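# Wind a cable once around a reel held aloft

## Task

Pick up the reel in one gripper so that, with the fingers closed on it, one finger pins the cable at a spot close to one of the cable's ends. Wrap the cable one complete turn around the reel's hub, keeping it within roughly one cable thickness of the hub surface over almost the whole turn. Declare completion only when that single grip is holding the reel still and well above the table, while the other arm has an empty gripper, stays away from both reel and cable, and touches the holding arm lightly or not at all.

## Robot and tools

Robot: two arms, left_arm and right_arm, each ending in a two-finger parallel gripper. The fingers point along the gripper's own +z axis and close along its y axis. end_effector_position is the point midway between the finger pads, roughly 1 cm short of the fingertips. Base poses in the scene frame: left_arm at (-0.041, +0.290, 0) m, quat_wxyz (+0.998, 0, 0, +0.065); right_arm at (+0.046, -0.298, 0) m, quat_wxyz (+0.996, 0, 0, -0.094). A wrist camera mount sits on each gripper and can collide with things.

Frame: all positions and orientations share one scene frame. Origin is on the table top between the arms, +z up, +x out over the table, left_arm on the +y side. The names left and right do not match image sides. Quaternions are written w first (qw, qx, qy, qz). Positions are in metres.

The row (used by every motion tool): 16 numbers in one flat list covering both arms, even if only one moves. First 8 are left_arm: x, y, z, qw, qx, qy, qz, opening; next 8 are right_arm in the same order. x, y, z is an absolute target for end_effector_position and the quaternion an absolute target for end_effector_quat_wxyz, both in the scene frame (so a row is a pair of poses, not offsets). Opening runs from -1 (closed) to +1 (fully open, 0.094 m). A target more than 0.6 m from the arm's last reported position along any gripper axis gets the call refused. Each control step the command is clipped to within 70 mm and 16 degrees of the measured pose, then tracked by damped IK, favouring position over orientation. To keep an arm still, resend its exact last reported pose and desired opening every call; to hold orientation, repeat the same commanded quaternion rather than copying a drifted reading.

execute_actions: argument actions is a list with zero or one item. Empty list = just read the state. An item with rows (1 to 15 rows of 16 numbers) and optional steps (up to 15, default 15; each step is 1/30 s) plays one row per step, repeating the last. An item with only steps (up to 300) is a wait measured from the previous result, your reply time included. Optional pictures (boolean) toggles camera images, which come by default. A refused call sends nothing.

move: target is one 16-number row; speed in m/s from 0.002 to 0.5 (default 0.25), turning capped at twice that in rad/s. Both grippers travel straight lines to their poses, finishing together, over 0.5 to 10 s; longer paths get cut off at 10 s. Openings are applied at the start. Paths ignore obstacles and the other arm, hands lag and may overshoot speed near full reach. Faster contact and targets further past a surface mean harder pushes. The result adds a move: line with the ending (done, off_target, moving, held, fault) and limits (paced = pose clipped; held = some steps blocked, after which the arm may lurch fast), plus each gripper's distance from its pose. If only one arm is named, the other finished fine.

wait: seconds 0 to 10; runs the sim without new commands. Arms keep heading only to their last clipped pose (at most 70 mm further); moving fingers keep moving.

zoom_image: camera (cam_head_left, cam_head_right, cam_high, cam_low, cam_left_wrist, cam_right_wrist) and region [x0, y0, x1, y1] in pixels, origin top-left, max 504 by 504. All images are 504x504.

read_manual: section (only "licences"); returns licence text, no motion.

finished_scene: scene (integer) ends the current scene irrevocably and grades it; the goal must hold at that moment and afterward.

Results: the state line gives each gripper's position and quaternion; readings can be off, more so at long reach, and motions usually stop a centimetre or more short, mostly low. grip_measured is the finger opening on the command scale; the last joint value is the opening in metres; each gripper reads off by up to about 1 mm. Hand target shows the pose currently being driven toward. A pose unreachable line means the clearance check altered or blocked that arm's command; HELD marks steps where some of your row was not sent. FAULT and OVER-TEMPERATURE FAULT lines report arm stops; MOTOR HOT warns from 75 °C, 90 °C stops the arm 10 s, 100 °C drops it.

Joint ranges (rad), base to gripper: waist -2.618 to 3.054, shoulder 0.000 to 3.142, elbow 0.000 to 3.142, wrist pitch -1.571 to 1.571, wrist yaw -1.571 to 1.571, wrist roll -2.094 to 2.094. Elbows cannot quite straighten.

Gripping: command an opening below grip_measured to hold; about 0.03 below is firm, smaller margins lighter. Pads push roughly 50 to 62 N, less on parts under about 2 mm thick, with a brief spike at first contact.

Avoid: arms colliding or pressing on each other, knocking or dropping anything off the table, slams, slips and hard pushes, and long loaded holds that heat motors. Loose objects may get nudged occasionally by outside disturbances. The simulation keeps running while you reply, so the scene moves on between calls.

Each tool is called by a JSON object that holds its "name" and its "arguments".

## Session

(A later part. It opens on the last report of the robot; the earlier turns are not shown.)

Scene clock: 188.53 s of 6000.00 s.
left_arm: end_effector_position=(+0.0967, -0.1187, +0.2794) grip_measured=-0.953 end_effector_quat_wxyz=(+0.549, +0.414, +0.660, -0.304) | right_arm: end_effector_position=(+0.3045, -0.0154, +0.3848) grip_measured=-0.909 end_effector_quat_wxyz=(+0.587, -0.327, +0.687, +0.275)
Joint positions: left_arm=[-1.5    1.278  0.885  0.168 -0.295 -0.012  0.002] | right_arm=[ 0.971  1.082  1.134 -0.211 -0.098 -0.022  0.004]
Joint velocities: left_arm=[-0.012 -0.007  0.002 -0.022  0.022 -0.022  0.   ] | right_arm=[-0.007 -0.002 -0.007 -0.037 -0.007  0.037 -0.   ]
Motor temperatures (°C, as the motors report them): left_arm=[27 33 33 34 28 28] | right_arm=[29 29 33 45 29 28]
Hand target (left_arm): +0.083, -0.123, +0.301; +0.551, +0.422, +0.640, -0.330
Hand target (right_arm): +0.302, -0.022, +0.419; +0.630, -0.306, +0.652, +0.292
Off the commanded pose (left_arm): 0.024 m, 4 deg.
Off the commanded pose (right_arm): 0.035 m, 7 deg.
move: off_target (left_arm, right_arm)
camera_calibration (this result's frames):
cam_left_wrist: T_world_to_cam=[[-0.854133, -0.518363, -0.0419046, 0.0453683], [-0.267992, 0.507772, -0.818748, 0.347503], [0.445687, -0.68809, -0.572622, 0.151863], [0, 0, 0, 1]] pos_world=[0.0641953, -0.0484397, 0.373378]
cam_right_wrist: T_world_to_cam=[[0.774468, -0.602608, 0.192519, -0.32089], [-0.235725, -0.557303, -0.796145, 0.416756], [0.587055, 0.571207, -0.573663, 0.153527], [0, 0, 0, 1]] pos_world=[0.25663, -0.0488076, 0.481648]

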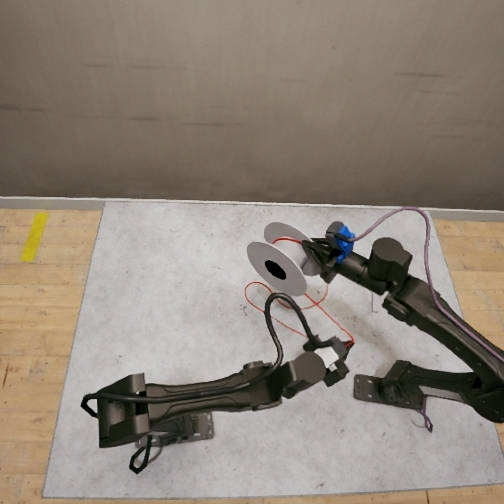

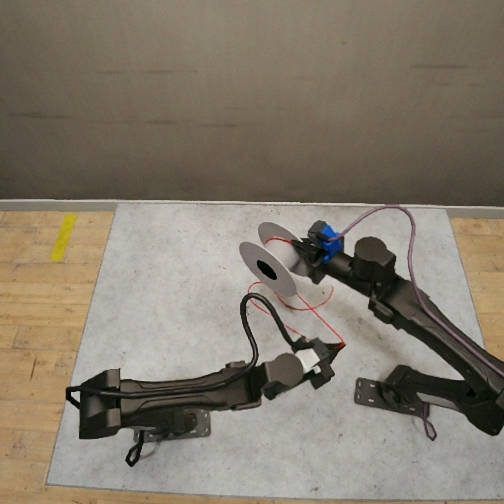

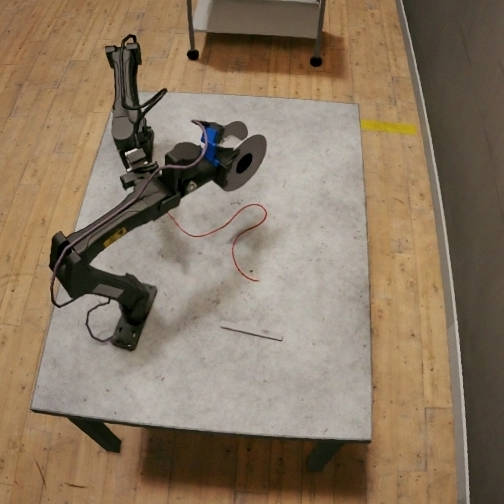

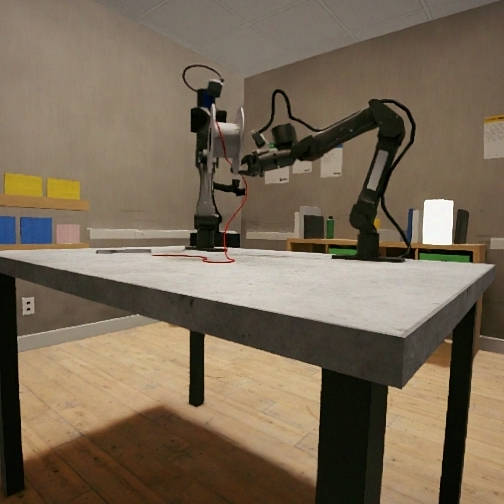

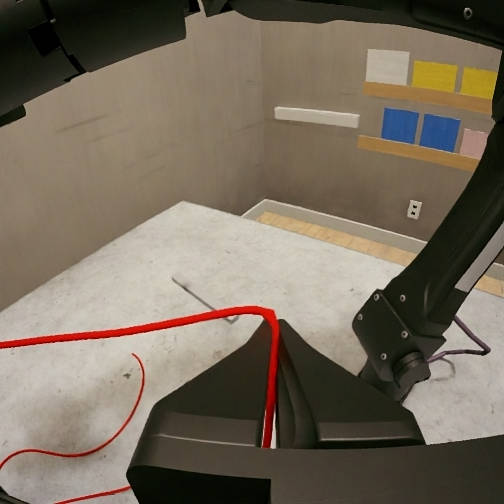

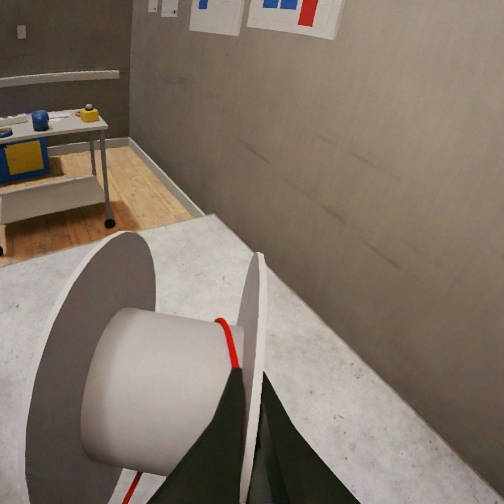

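{"name": "move", "arguments": {"target": [0.105,-0.11,0.4,0.58,0.4,0.62,-0.35,-1,0.305,-0.02,0.42,0.63,-0.305,0.65,0.293,-1], "speed": 0.1}}

{"name": "move", "arguments": {"target": [0.14,-0.065,0.49,0.6,0.35,0.64,-0.32,-1,0.305,-0.02,0.42,0.63,-0.305,0.65,0.293,-1], "speed": 0.1}}

{"name": "move", "arguments": {"target": [0.245,0.035,0.55,0.64,0.28,0.66,-0.27,-1,0.305,-0.02,0.42,0.63,-0.305,0.65,0.293,-1], "speed": 0.1}}

Scene clock: 207.37 s of 6000.00 s.
left_arm: end_effector_position=(+0.1121, -0.1123, +0.3704) grip_measured=-0.953 end_effector_quat_wxyz=(+0.566, +0.403, +0.642, -0.323) | right_arm: end_effector_position=(+0.3047, -0.0147, +0.3895) grip_measured=-0.909 end_effector_quat_wxyz=(+0.593, -0.324, +0.682, +0.279)
Joint positions: left_arm=[-1.43   1.254  1.166 -0.066 -0.218  0.008  0.002] | right_arm=[ 0.971  1.082  1.134 -0.192 -0.1   -0.018  0.004]
Joint velocities: left_arm=[ 0.007  0.002 -0.007  0.007 -0.037 -0.007  0.   ] | right_arm=[-0.017 -0.012  0.012  0.022  0.007 -0.007  0.002]
Motor temperatures (°C, as the motors report them): left_arm=[27 33 34 35 28 28] | right_arm=[29 29 33 47 29 28]
Hand target (left_arm): +0.105, -0.109, +0.400; +0.580, +0.400, +0.618, -0.349
Hand target (right_arm): +0.303, -0.022, +0.420; +0.630, -0.305, +0.651, +0.292
Off the commanded pose (left_arm): 0.031 m, 4 deg.
Off the commanded pose (right_arm): 0.031 m, 6 deg.
After step 180, 11.10 s passed at rest.
move: off_target (left_arm, right_arm)
camera_calibration (this result's frames):
cam_left_wrist: T_world_to_cam=[[-0.858605, -0.511928, -0.0269606, 0.061405], [-0.246197, 0.457908, -0.854229, 0.428027], [0.449649, -0.726808, -0.519197, 0.176901], [0, 0, 0, 1]] pos_world=[0.0785582, -0.0359894, 0.459135]
cam_right_wrist: T_world_to_cam=[[0.773267, -0.604664, 0.190889, -0.320575], [-0.226652, -0.544741, -0.807395, 0.422738], [0.592188, 0.581066, -0.558279, 0.148246], [0, 0, 0, 1]] pos_world=[0.255915, -0.0496983, 0.485274]

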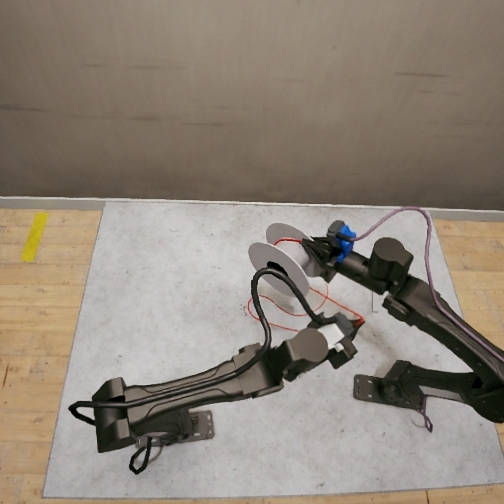

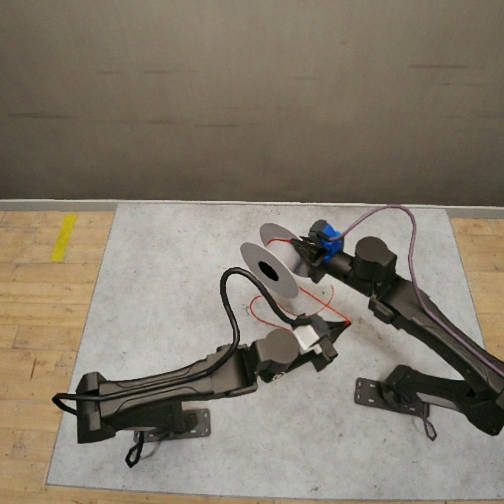

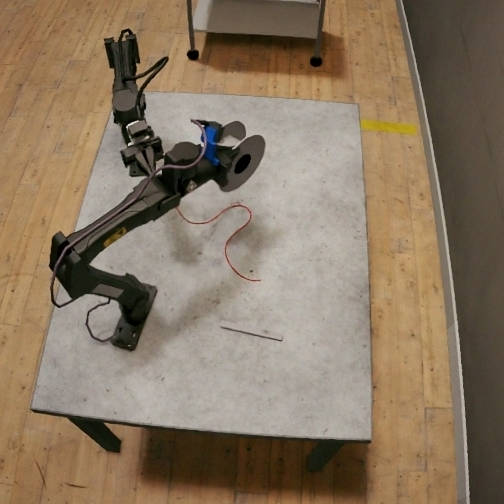

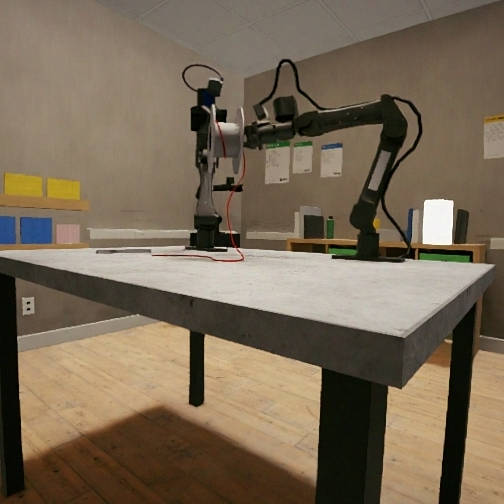

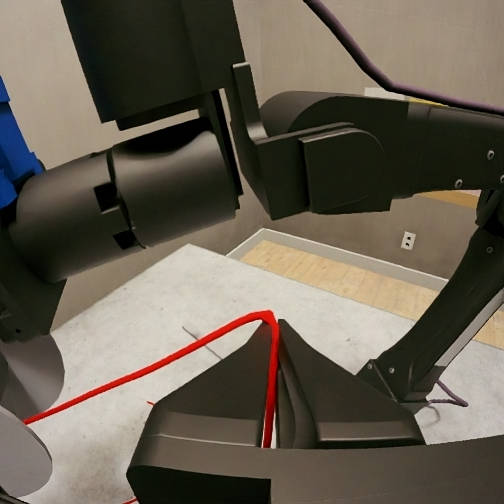

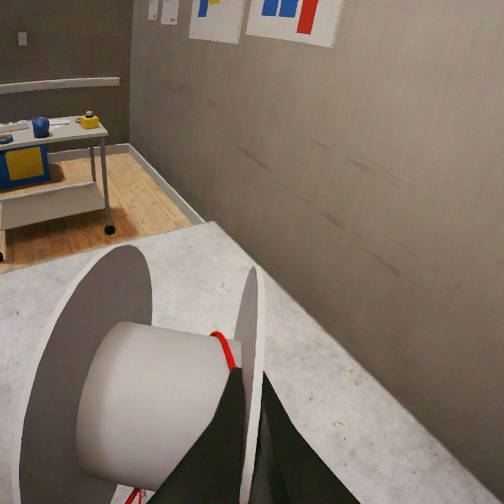

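Scene clock: 209.03 s of 6000.00 s.
left_arm: end_effector_position=(+0.1460, -0.0622, +0.4597) grip_measured=-0.953 end_effector_quat_wxyz=(+0.585, +0.360, +0.667, -0.290) | right_arm: end_effector_position=(+0.3047, -0.0130, +0.4011) grip_measured=-0.909 end_effector_quat_wxyz=(+0.607, -0.317, +0.668, +0.291)
Joint positions: left_arm=[-1.318  1.254  1.543 -0.442 -0.23   0.     0.002] | right_arm=[ 0.971  1.082  1.134 -0.145 -0.107 -0.005  0.004]
Joint velocities: left_arm=[ 0.007  0.002 -0.012 -0.022  0.051 -0.051 -0.001] | right_arm=[ 0.002  0.002  0.002 -0.081 -0.037 -0.066 -0.002]
Motor temperatures (°C, as the motors report them): left_arm=[27 33 34 35 28 28] | right_arm=[29 29 33 46 29 28]
Hand target (left_arm): +0.140, -0.063, +0.489; +0.602, +0.351, +0.641, -0.321
Hand target (right_arm): +0.304, -0.021, +0.420; +0.631, -0.305, +0.651, +0.293
Off the commanded pose (left_arm): 0.031 m, 5 deg.
Off the commanded pose (right_arm): 0.020 m, 4 deg.
move: off_target (left_arm, right_arm)
camera_calibration (this result's frames):
cam_left_wrist: T_world_to_cam=[[-0.788174, -0.615104, -0.02074, 0.0989996], [-0.305306, 0.420025, -0.854615, 0.496108], [0.534388, -0.667253, -0.518847, 0.235564], [0, 0, 0, 1]] pos_world=[0.103611, 0.0096983, 0.548257]
cam_right_wrist: T_world_to_cam=[[0.772239, -0.608378, 0.183095, -0.318356], [-0.205193, -0.511572, -0.83438, 0.437735], [0.601285, 0.606771, -0.51989, 0.135837], [0, 0, 0, 1]] pos_world=[0.25399, -0.0521694, 0.494147]

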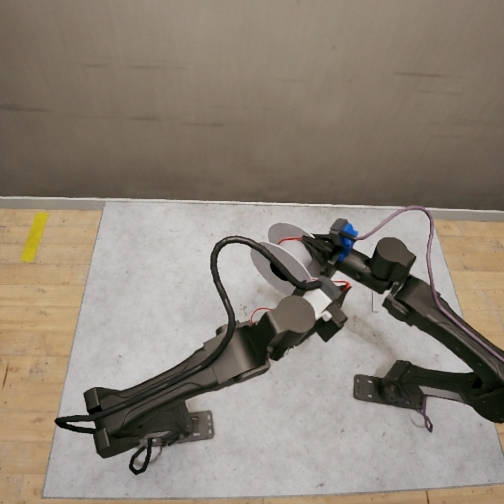

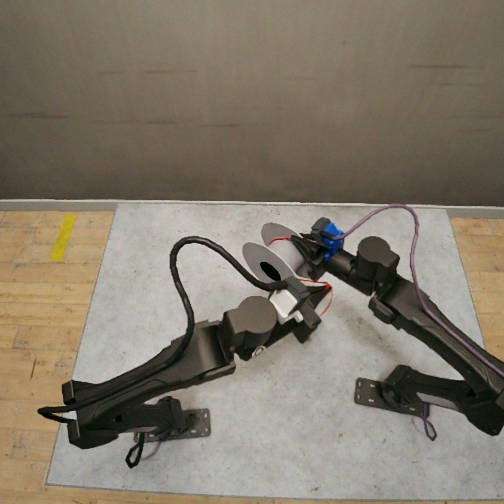

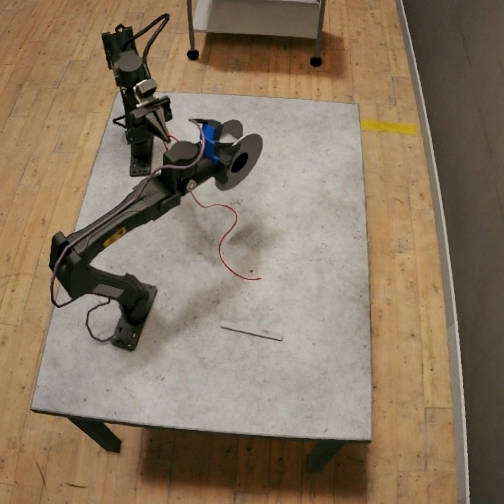

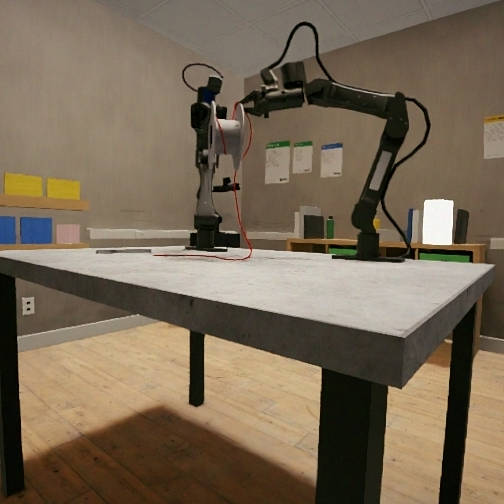

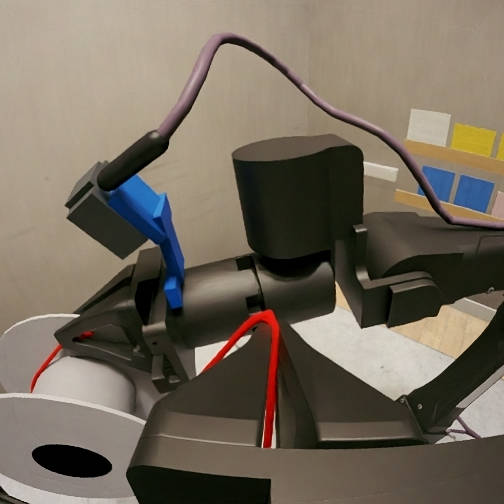

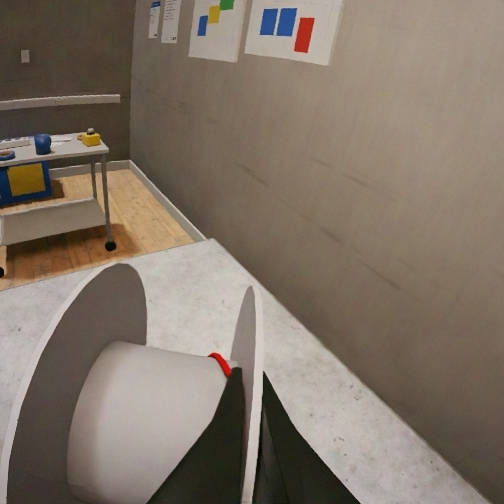

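Scene clock: 211.13 s of 6000.00 s.
left_arm: end_effector_position=(+0.2455, +0.0258, +0.4988) grip_measured=-0.953 end_effector_quat_wxyz=(+0.584, +0.302, +0.706, -0.262) | right_arm: end_effector_position=(+0.3054, -0.0123, +0.4168) grip_measured=-0.909 end_effector_quat_wxyz=(+0.628, -0.307, +0.648, +0.301)
Joint positions: left_arm=[-0.814  1.334  1.825 -0.674  0.14   0.009  0.002] | right_arm=[ 0.971  1.082  1.134 -0.082 -0.107  0.001  0.004]
Joint velocities: left_arm=[ 0.002  0.002  0.002  0.022  0.007 -0.051  0.   ] | right_arm=[ 0.007  0.002 -0.012  0.037 -0.007  0.007  0.   ]
Motor temperatures (°C, as the motors report them): left_arm=[27 33 34 36 28 28] | right_arm=[29 29 33 46 29 28]
Hand target (left_arm): +0.243, +0.037, +0.547; +0.641, +0.281, +0.661, -0.271
Hand target (right_arm): +0.305, -0.020, +0.420; +0.631, -0.305, +0.651, +0.293
Off the commanded pose (left_arm): 0.052 m, 9 deg.
Off the commanded pose (right_arm): 0.008 m, 1 deg.
move: off_target (left_arm)
camera_calibration (this result's frames):
cam_left_wrist: T_world_to_cam=[[-0.696119, -0.717326, 0.0293683, 0.187382], [-0.410545, 0.364183, -0.835957, 0.540853], [0.588958, -0.593982, -0.548009, 0.260735], [0, 0, 0, 1]] pos_world=[0.198923, 0.0923167, 0.589511]
cam_right_wrist: T_world_to_cam=[[0.764577, -0.617626, 0.184284, -0.319624], [-0.170985, -0.470037, -0.865927, 0.45458], [0.621439, 0.630558, -0.464984, 0.114426], [0, 0, 0, 1]] pos_world=[0.250995, -0.0558903, 0.505741]

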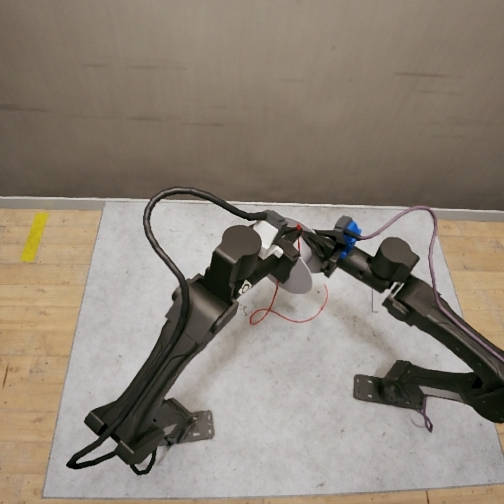

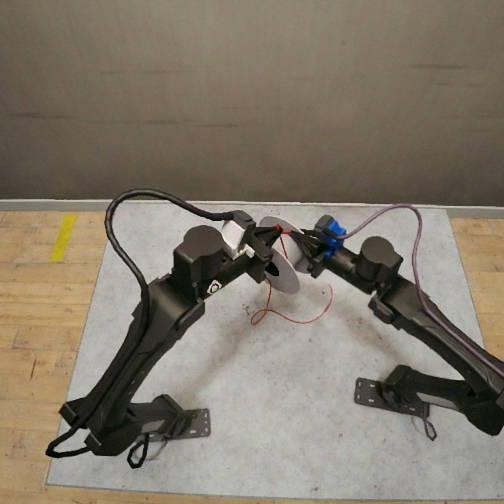

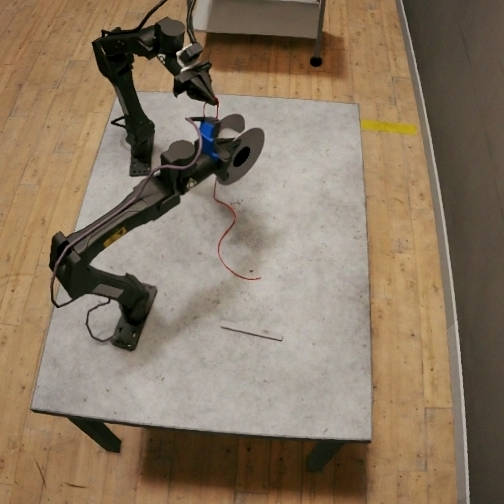

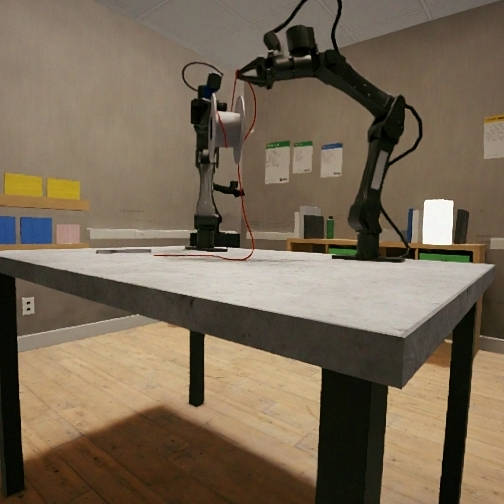

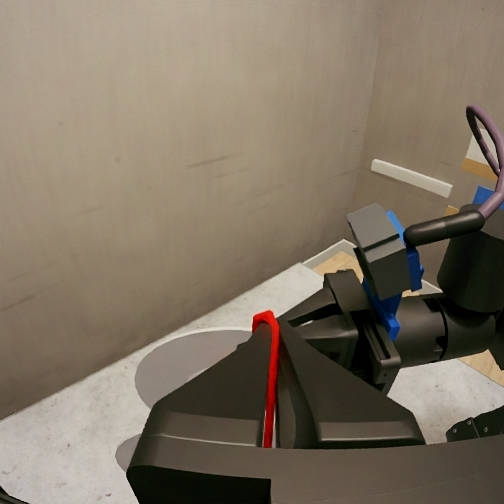

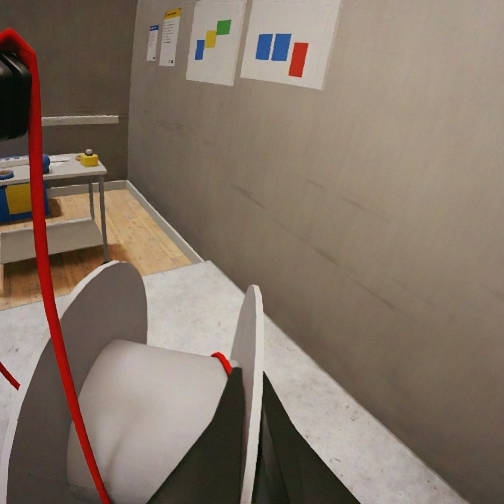

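{"name": "move", "arguments": {"target": [0.33,0.09,0.485,0.64,0.24,0.69,-0.24,-1,0.305,-0.02,0.42,0.63,-0.305,0.65,0.293,-1], "speed": 0.08}}

{"name": "move", "arguments": {"target": [0.365,0.135,0.41,0.62,0.24,0.71,-0.23,-1,0.305,-0.02,0.42,0.63,-0.305,0.65,0.293,-1], "speed": 0.08}}

Scene clock: 216.63 s of 6000.00 s.
left_arm: end_effector_position=(+0.3089, +0.0707, +0.4583) grip_measured=-0.953 end_effector_quat_wxyz=(+0.584, +0.273, +0.714, -0.274) | right_arm: end_effector_position=(+0.3078, -0.0142, +0.4182) grip_measured=-0.909 end_effector_quat_wxyz=(+0.632, -0.301, +0.649, +0.296)
Joint positions: left_arm=[-0.521  1.334  1.617 -0.467  0.407  0.001  0.002] | right_arm=[ 0.971  1.082  1.134 -0.076 -0.09   0.001  0.004]
Joint velocities: left_arm=[-0.002 -0.007  0.002  0.007  0.022 -0.022 -0.   ] | right_arm=[-0.007 -0.002 -0.002  0.022 -0.007  0.051 -0.001]
Motor temperatures (°C, as the motors report them): left_arm=[27 33 34 37 28 28] | right_arm=[29 29 33 45 29 28]
Hand target (left_arm): +0.327, +0.090, +0.485; +0.638, +0.241, +0.690, -0.241
Hand target (right_arm): +0.305, -0.020, +0.420; +0.631, -0.305, +0.651, +0.293
Off the commanded pose (left_arm): 0.039 m, 9 deg.
Off the commanded pose (right_arm): 0.007 m, 1 deg.
move: off_target (left_arm)
camera_calibration (this result's frames):
cam_left_wrist: T_world_to_cam=[[-0.671059, -0.73661, 0.0841761, 0.233424], [-0.44764, 0.312042, -0.838002, 0.532844], [0.591014, -0.60003, -0.539135, 0.223621], [0, 0, 0, 1]] pos_world=[0.263, 0.139852, 0.547438]
cam_right_wrist: T_world_to_cam=[[0.75334, -0.631098, 0.184918, -0.319826], [-0.175279, -0.463703, -0.86848, 0.457797], [0.633843, 0.621848, -0.459944, 0.108763], [0, 0, 0, 1]] pos_world=[0.252241, -0.0571936, 0.506754]

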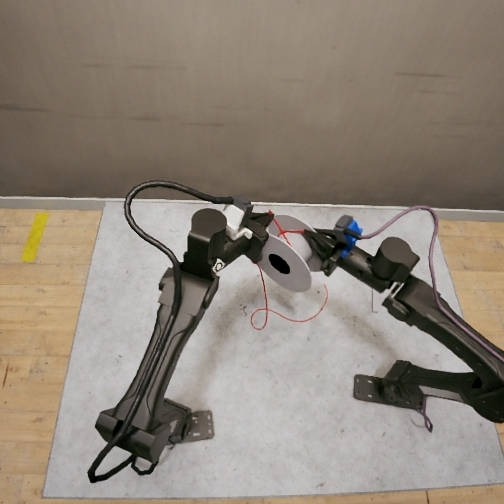

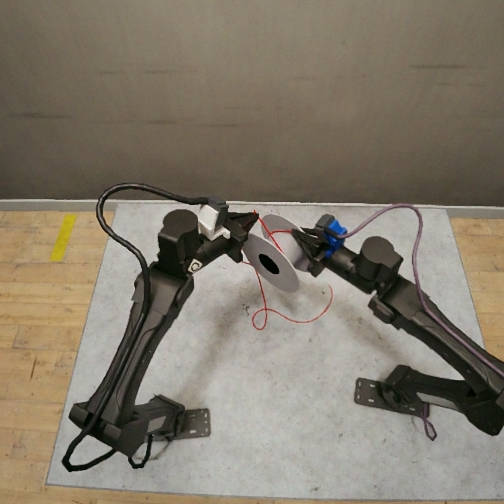

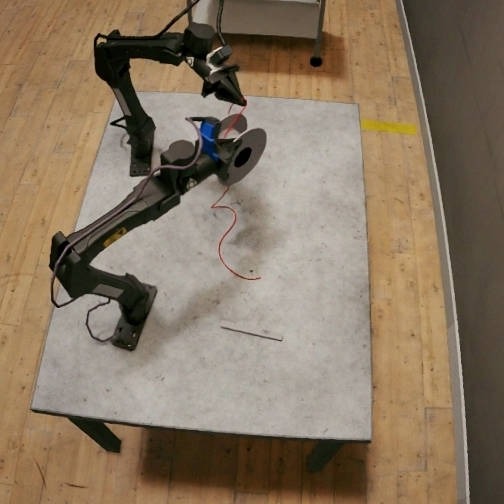

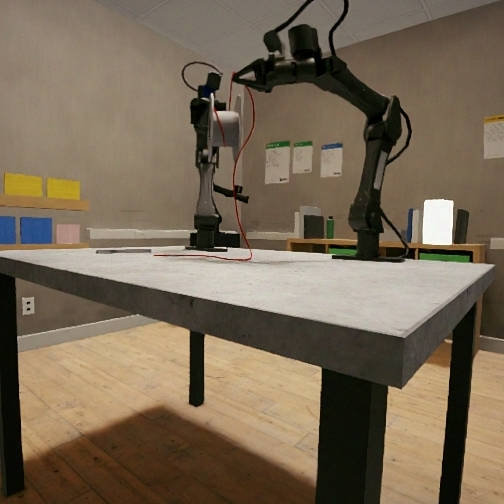

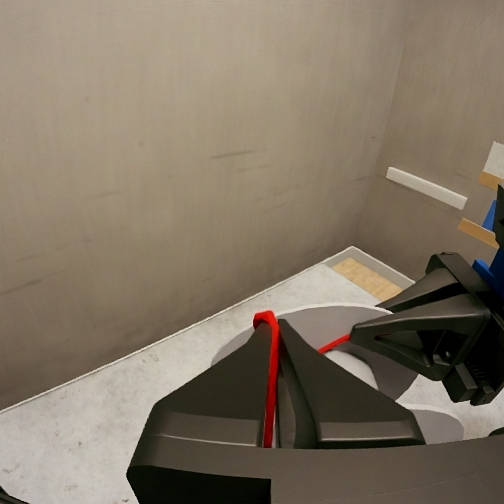

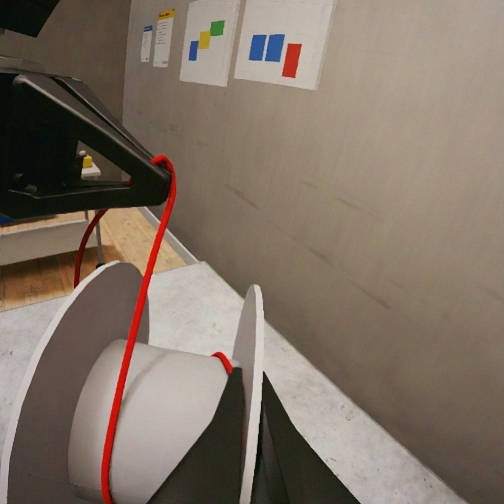

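Scene clock: 218.53 s of 6000.00 s.
left_arm: end_effector_position=(+0.3408, +0.1068, +0.4014) grip_measured=-0.953 end_effector_quat_wxyz=(+0.580, +0.285, +0.707, -0.288) | right_arm: end_effector_position=(+0.3113, -0.0169, +0.4116) grip_measured=-0.909 end_effector_quat_wxyz=(+0.627, -0.299, +0.660, +0.286)
Joint positions: left_arm=[-0.327  1.334  1.372 -0.24   0.638  0.043  0.002] | right_arm=[ 0.967  1.084  1.134 -0.1   -0.076 -0.002  0.004]
Joint velocities: left_arm=[-0.007 -0.007 -0.002 -0.022 -0.007 -0.007 -0.001] | right_arm=[-0.002  0.007 -0.002 -0.022 -0.051  0.022  0.   ]
Motor temperatures (°C, as the motors report them): left_arm=[27 33 34 37 28 28] | right_arm=[29 29 33 45 29 28]
Hand target (left_arm): +0.363, +0.135, +0.410; +0.619, +0.241, +0.711, -0.232
Hand target (right_arm): +0.305, -0.020, +0.420; +0.631, -0.305, +0.650, +0.293
Off the commanded pose (left_arm): 0.038 m, 10 deg.
Off the commanded pose (right_arm): 0.011 m, 2 deg.
move: off_target (left_arm, right_arm)
camera_calibration (this result's frames):
cam_left_wrist: T_world_to_cam=[[-0.699402, -0.708918, 0.0909572, 0.290152], [-0.435318, 0.321586, -0.840881, 0.484107], [0.566865, -0.627709, -0.533522, 0.204653], [0, 0, 0, 1]] pos_world=[0.297662, 0.178475, 0.489872]
cam_right_wrist: T_world_to_cam=[[0.744112, -0.641454, 0.186638, -0.321004], [-0.197295, -0.477921, -0.855959, 0.452926], [0.638257, 0.600107, -0.482183, 0.112582], [0, 0, 0, 1]] pos_world=[0.256367, -0.0570078, 0.501882]

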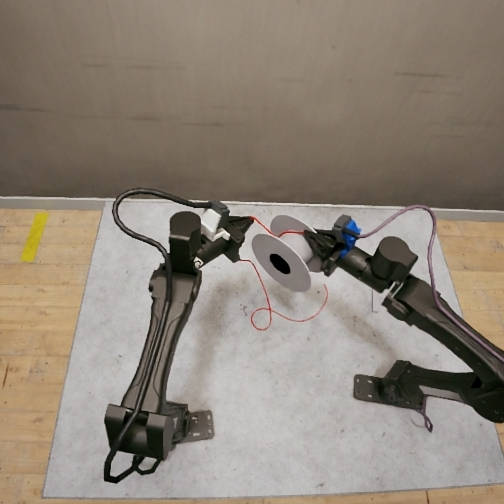

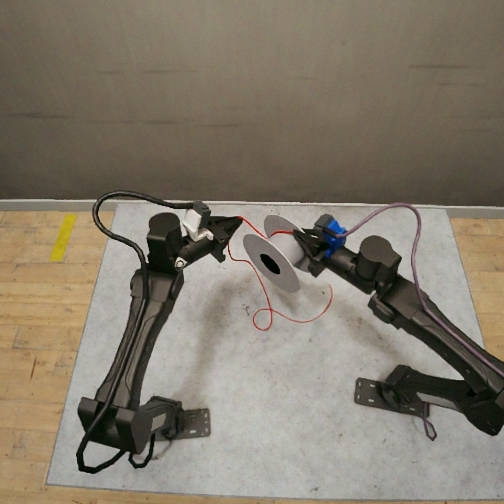

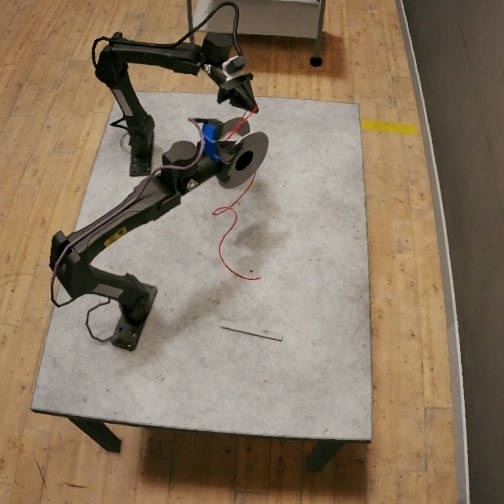

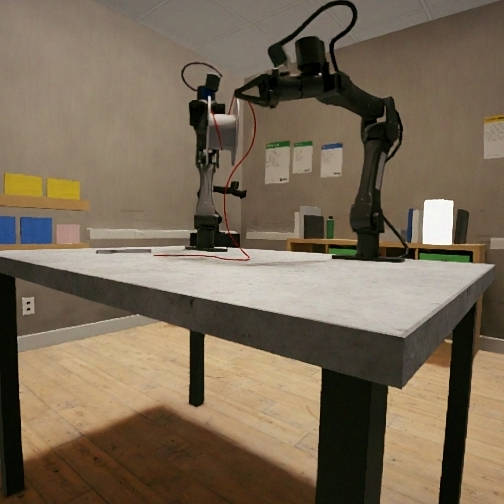

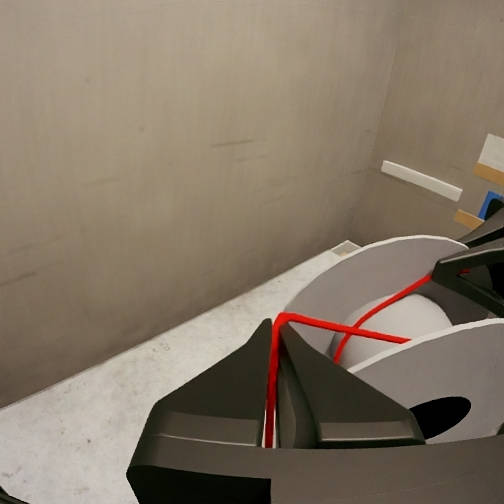

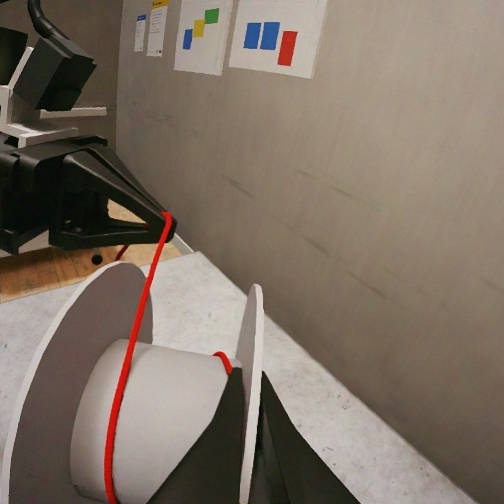

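{"name": "move", "arguments": {"target": [0.365,0.105,0.345,0.62,0.26,0.7,-0.25,-1,0.305,-0.02,0.42,0.63,-0.305,0.65,0.293,-1], "speed": 0.06}}

{"name": "move", "arguments": {"target": [0.355,0.095,0.3,0.62,0.26,0.7,-0.25,-1,0.305,-0.02,0.42,0.63,-0.305,0.65,0.293,-1], "speed": 0.05}}

Scene clock: 231.80 s of 6000.00 s.
left_arm: end_effector_position=(+0.3544, +0.0952, +0.3539) grip_measured=-0.953 end_effector_quat_wxyz=(+0.616, +0.284, +0.684, -0.269) | right_arm: end_effector_position=(+0.3110, -0.0175, +0.3995) grip_measured=-0.909 end_effector_quat_wxyz=(+0.612, -0.308, +0.674, +0.277)
Joint positions: left_arm=[-0.374  1.334  1.109  0.112  0.559  0.042  0.002] | right_arm=[ 0.967  1.085  1.134 -0.148 -0.075 -0.01   0.004]
Joint velocities: left_arm=[ 0.007  0.017 -0.017  0.037 -0.066 -0.022  0.   ] | right_arm=[-0.002 -0.002 -0.012  0.007 -0.037  0.007 -0.   ]
Motor temperatures (°C, as the motors report them): left_arm=[27 33 33 38 29 28] | right_arm=[29 29 33 44 29 28]
Hand target (left_arm): +0.365, +0.105, +0.345; +0.618, +0.260, +0.698, -0.249
Hand target (right_arm): +0.304, -0.021, +0.420; +0.631, -0.305, +0.651, +0.293
Off the commanded pose (left_arm): 0.017 m, 4 deg.
Off the commanded pose (right_arm): 0.022 m, 4 deg.
After step 180, 5.70 s passed at rest.
move: off_target (left_arm, right_arm)
camera_calibration (this result's frames):
cam_left_wrist: T_world_to_cam=[[-0.683086, -0.729491, 0.0351557, 0.311714], [-0.368389, 0.302592, -0.879049, 0.445343], [0.630621, -0.613417, -0.475433, 0.119821], [0, 0, 0, 1]] pos_world=[0.301426, 0.166136, 0.437487]
cam_right_wrist: T_world_to_cam=[[0.749148, -0.634325, 0.190814, -0.321988], [-0.221527, -0.511394, -0.830303, 0.438853], [0.624263, 0.579749, -0.523629, 0.127842], [0, 0, 0, 1]] pos_world=[0.258628, -0.0539344, 0.492762]

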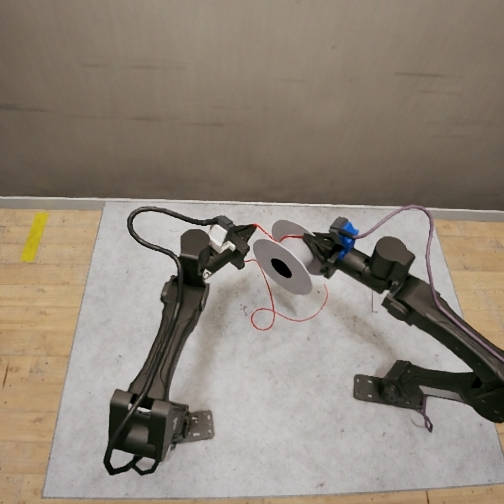

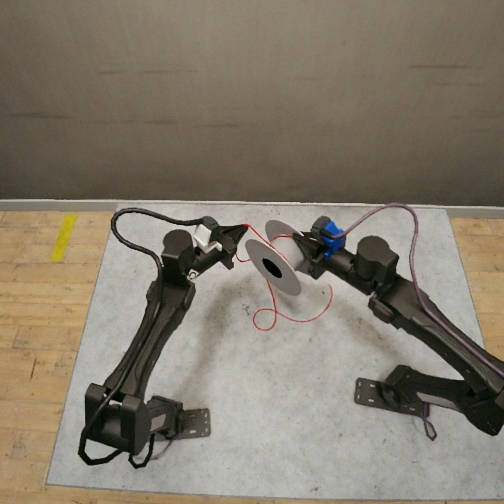

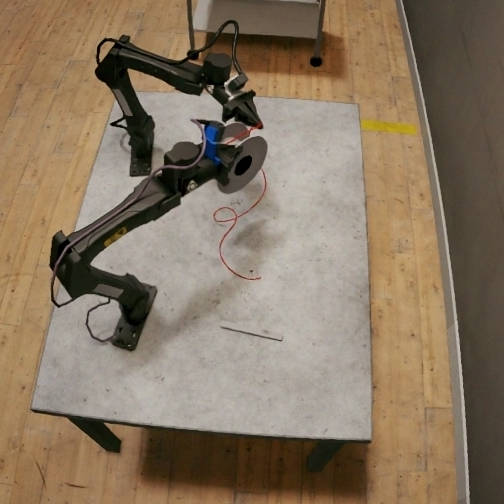

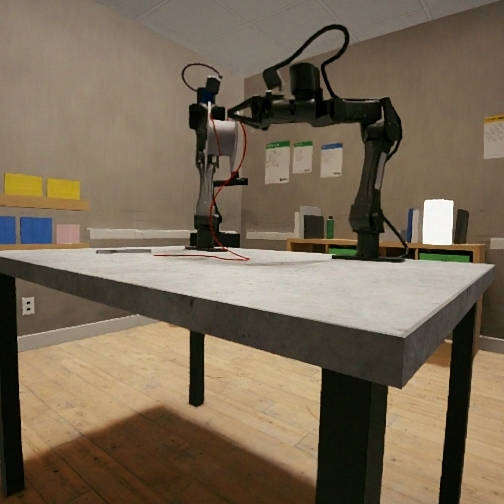

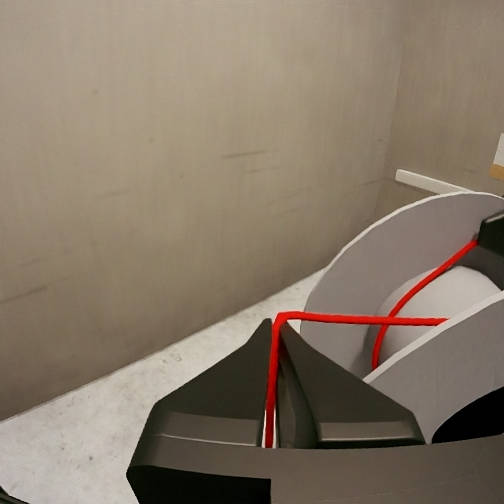

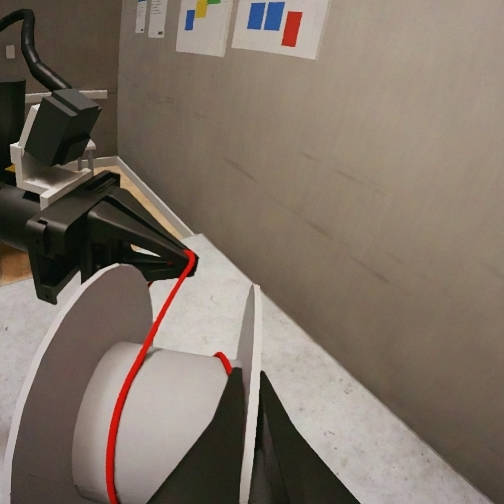

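Scene clock: 233.33 s of 6000.00 s.
left_arm: end_effector_position=(+0.3505, +0.0873, +0.3112) grip_measured=-0.953 end_effector_quat_wxyz=(+0.623, +0.279, +0.681, -0.264) | right_arm: end_effector_position=(+0.3105, -0.0182, +0.3921) grip_measured=-0.909 end_effector_quat_wxyz=(+0.602, -0.312, +0.683, +0.271)
Joint positions: left_arm=[-0.414  1.334  0.925  0.313  0.503  0.035  0.002] | right_arm=[ 0.967  1.085  1.134 -0.177 -0.074 -0.015  0.004]
Joint velocities: left_arm=[ 0.002  0.002 -0.002  0.051 -0.081  0.022  0.   ] | right_arm=[-0.007 -0.012  0.002 -0.066 -0.007 -0.022  0.001]
Motor temperatures (°C, as the motors report them): left_arm=[27 33 33 38 29 28] | right_arm=[29 29 33 44 29 28]
Hand target (left_arm): +0.355, +0.095, +0.300; +0.619, +0.260, +0.698, -0.250
Hand target (right_arm): +0.304, -0.021, +0.419; +0.630, -0.306, +0.651, +0.292
Off the commanded pose (left_arm): 0.014 m, 3 deg.
Off the commanded pose (right_arm): 0.028 m, 6 deg.
move: off_target (left_arm, right_arm)
camera_calibration (this result's frames):
cam_left_wrist: T_world_to_cam=[[-0.671493, -0.740448, 0.0288823, 0.303633], [-0.361209, 0.29304, -0.885243, 0.409008], [0.647013, -0.604867, -0.464231, 0.0871266], [0, 0, 0, 1]] pos_world=[0.295252, 0.157669, 0.393748]
cam_right_wrist: T_world_to_cam=[[0.752148, -0.630194, 0.192687, -0.322305], [-0.236391, -0.530951, -0.813763, 0.430066], [0.615136, 0.566521, -0.548325, 0.136978], [0, 0, 0, 1]] pos_world=[0.259824, -0.0523722, 0.487184]

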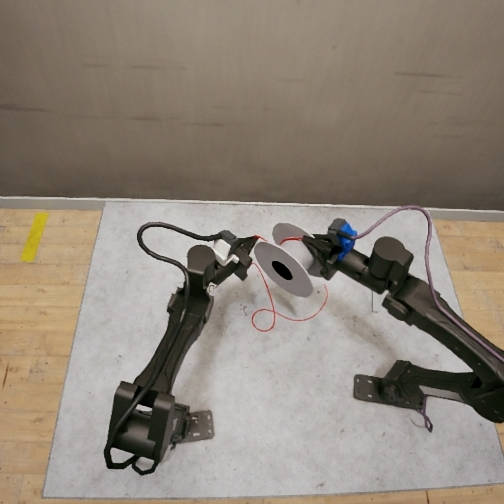

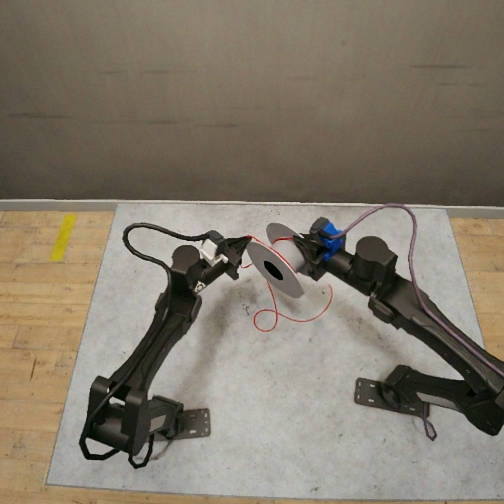

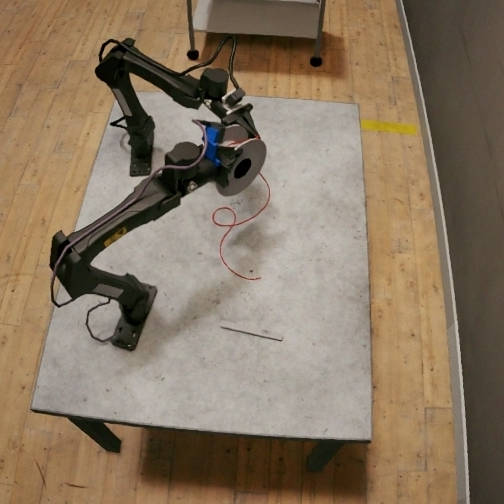

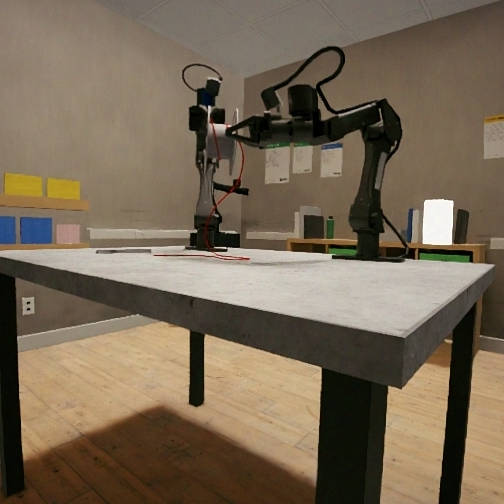

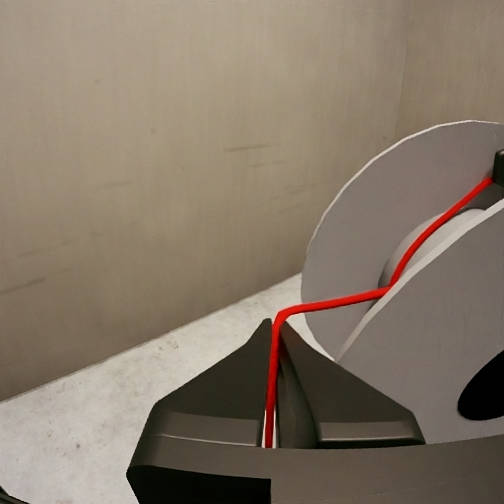

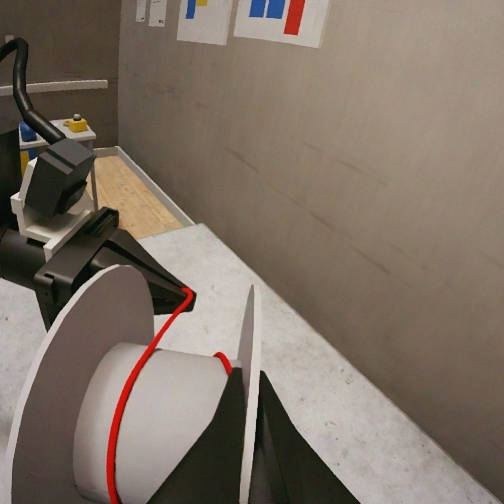

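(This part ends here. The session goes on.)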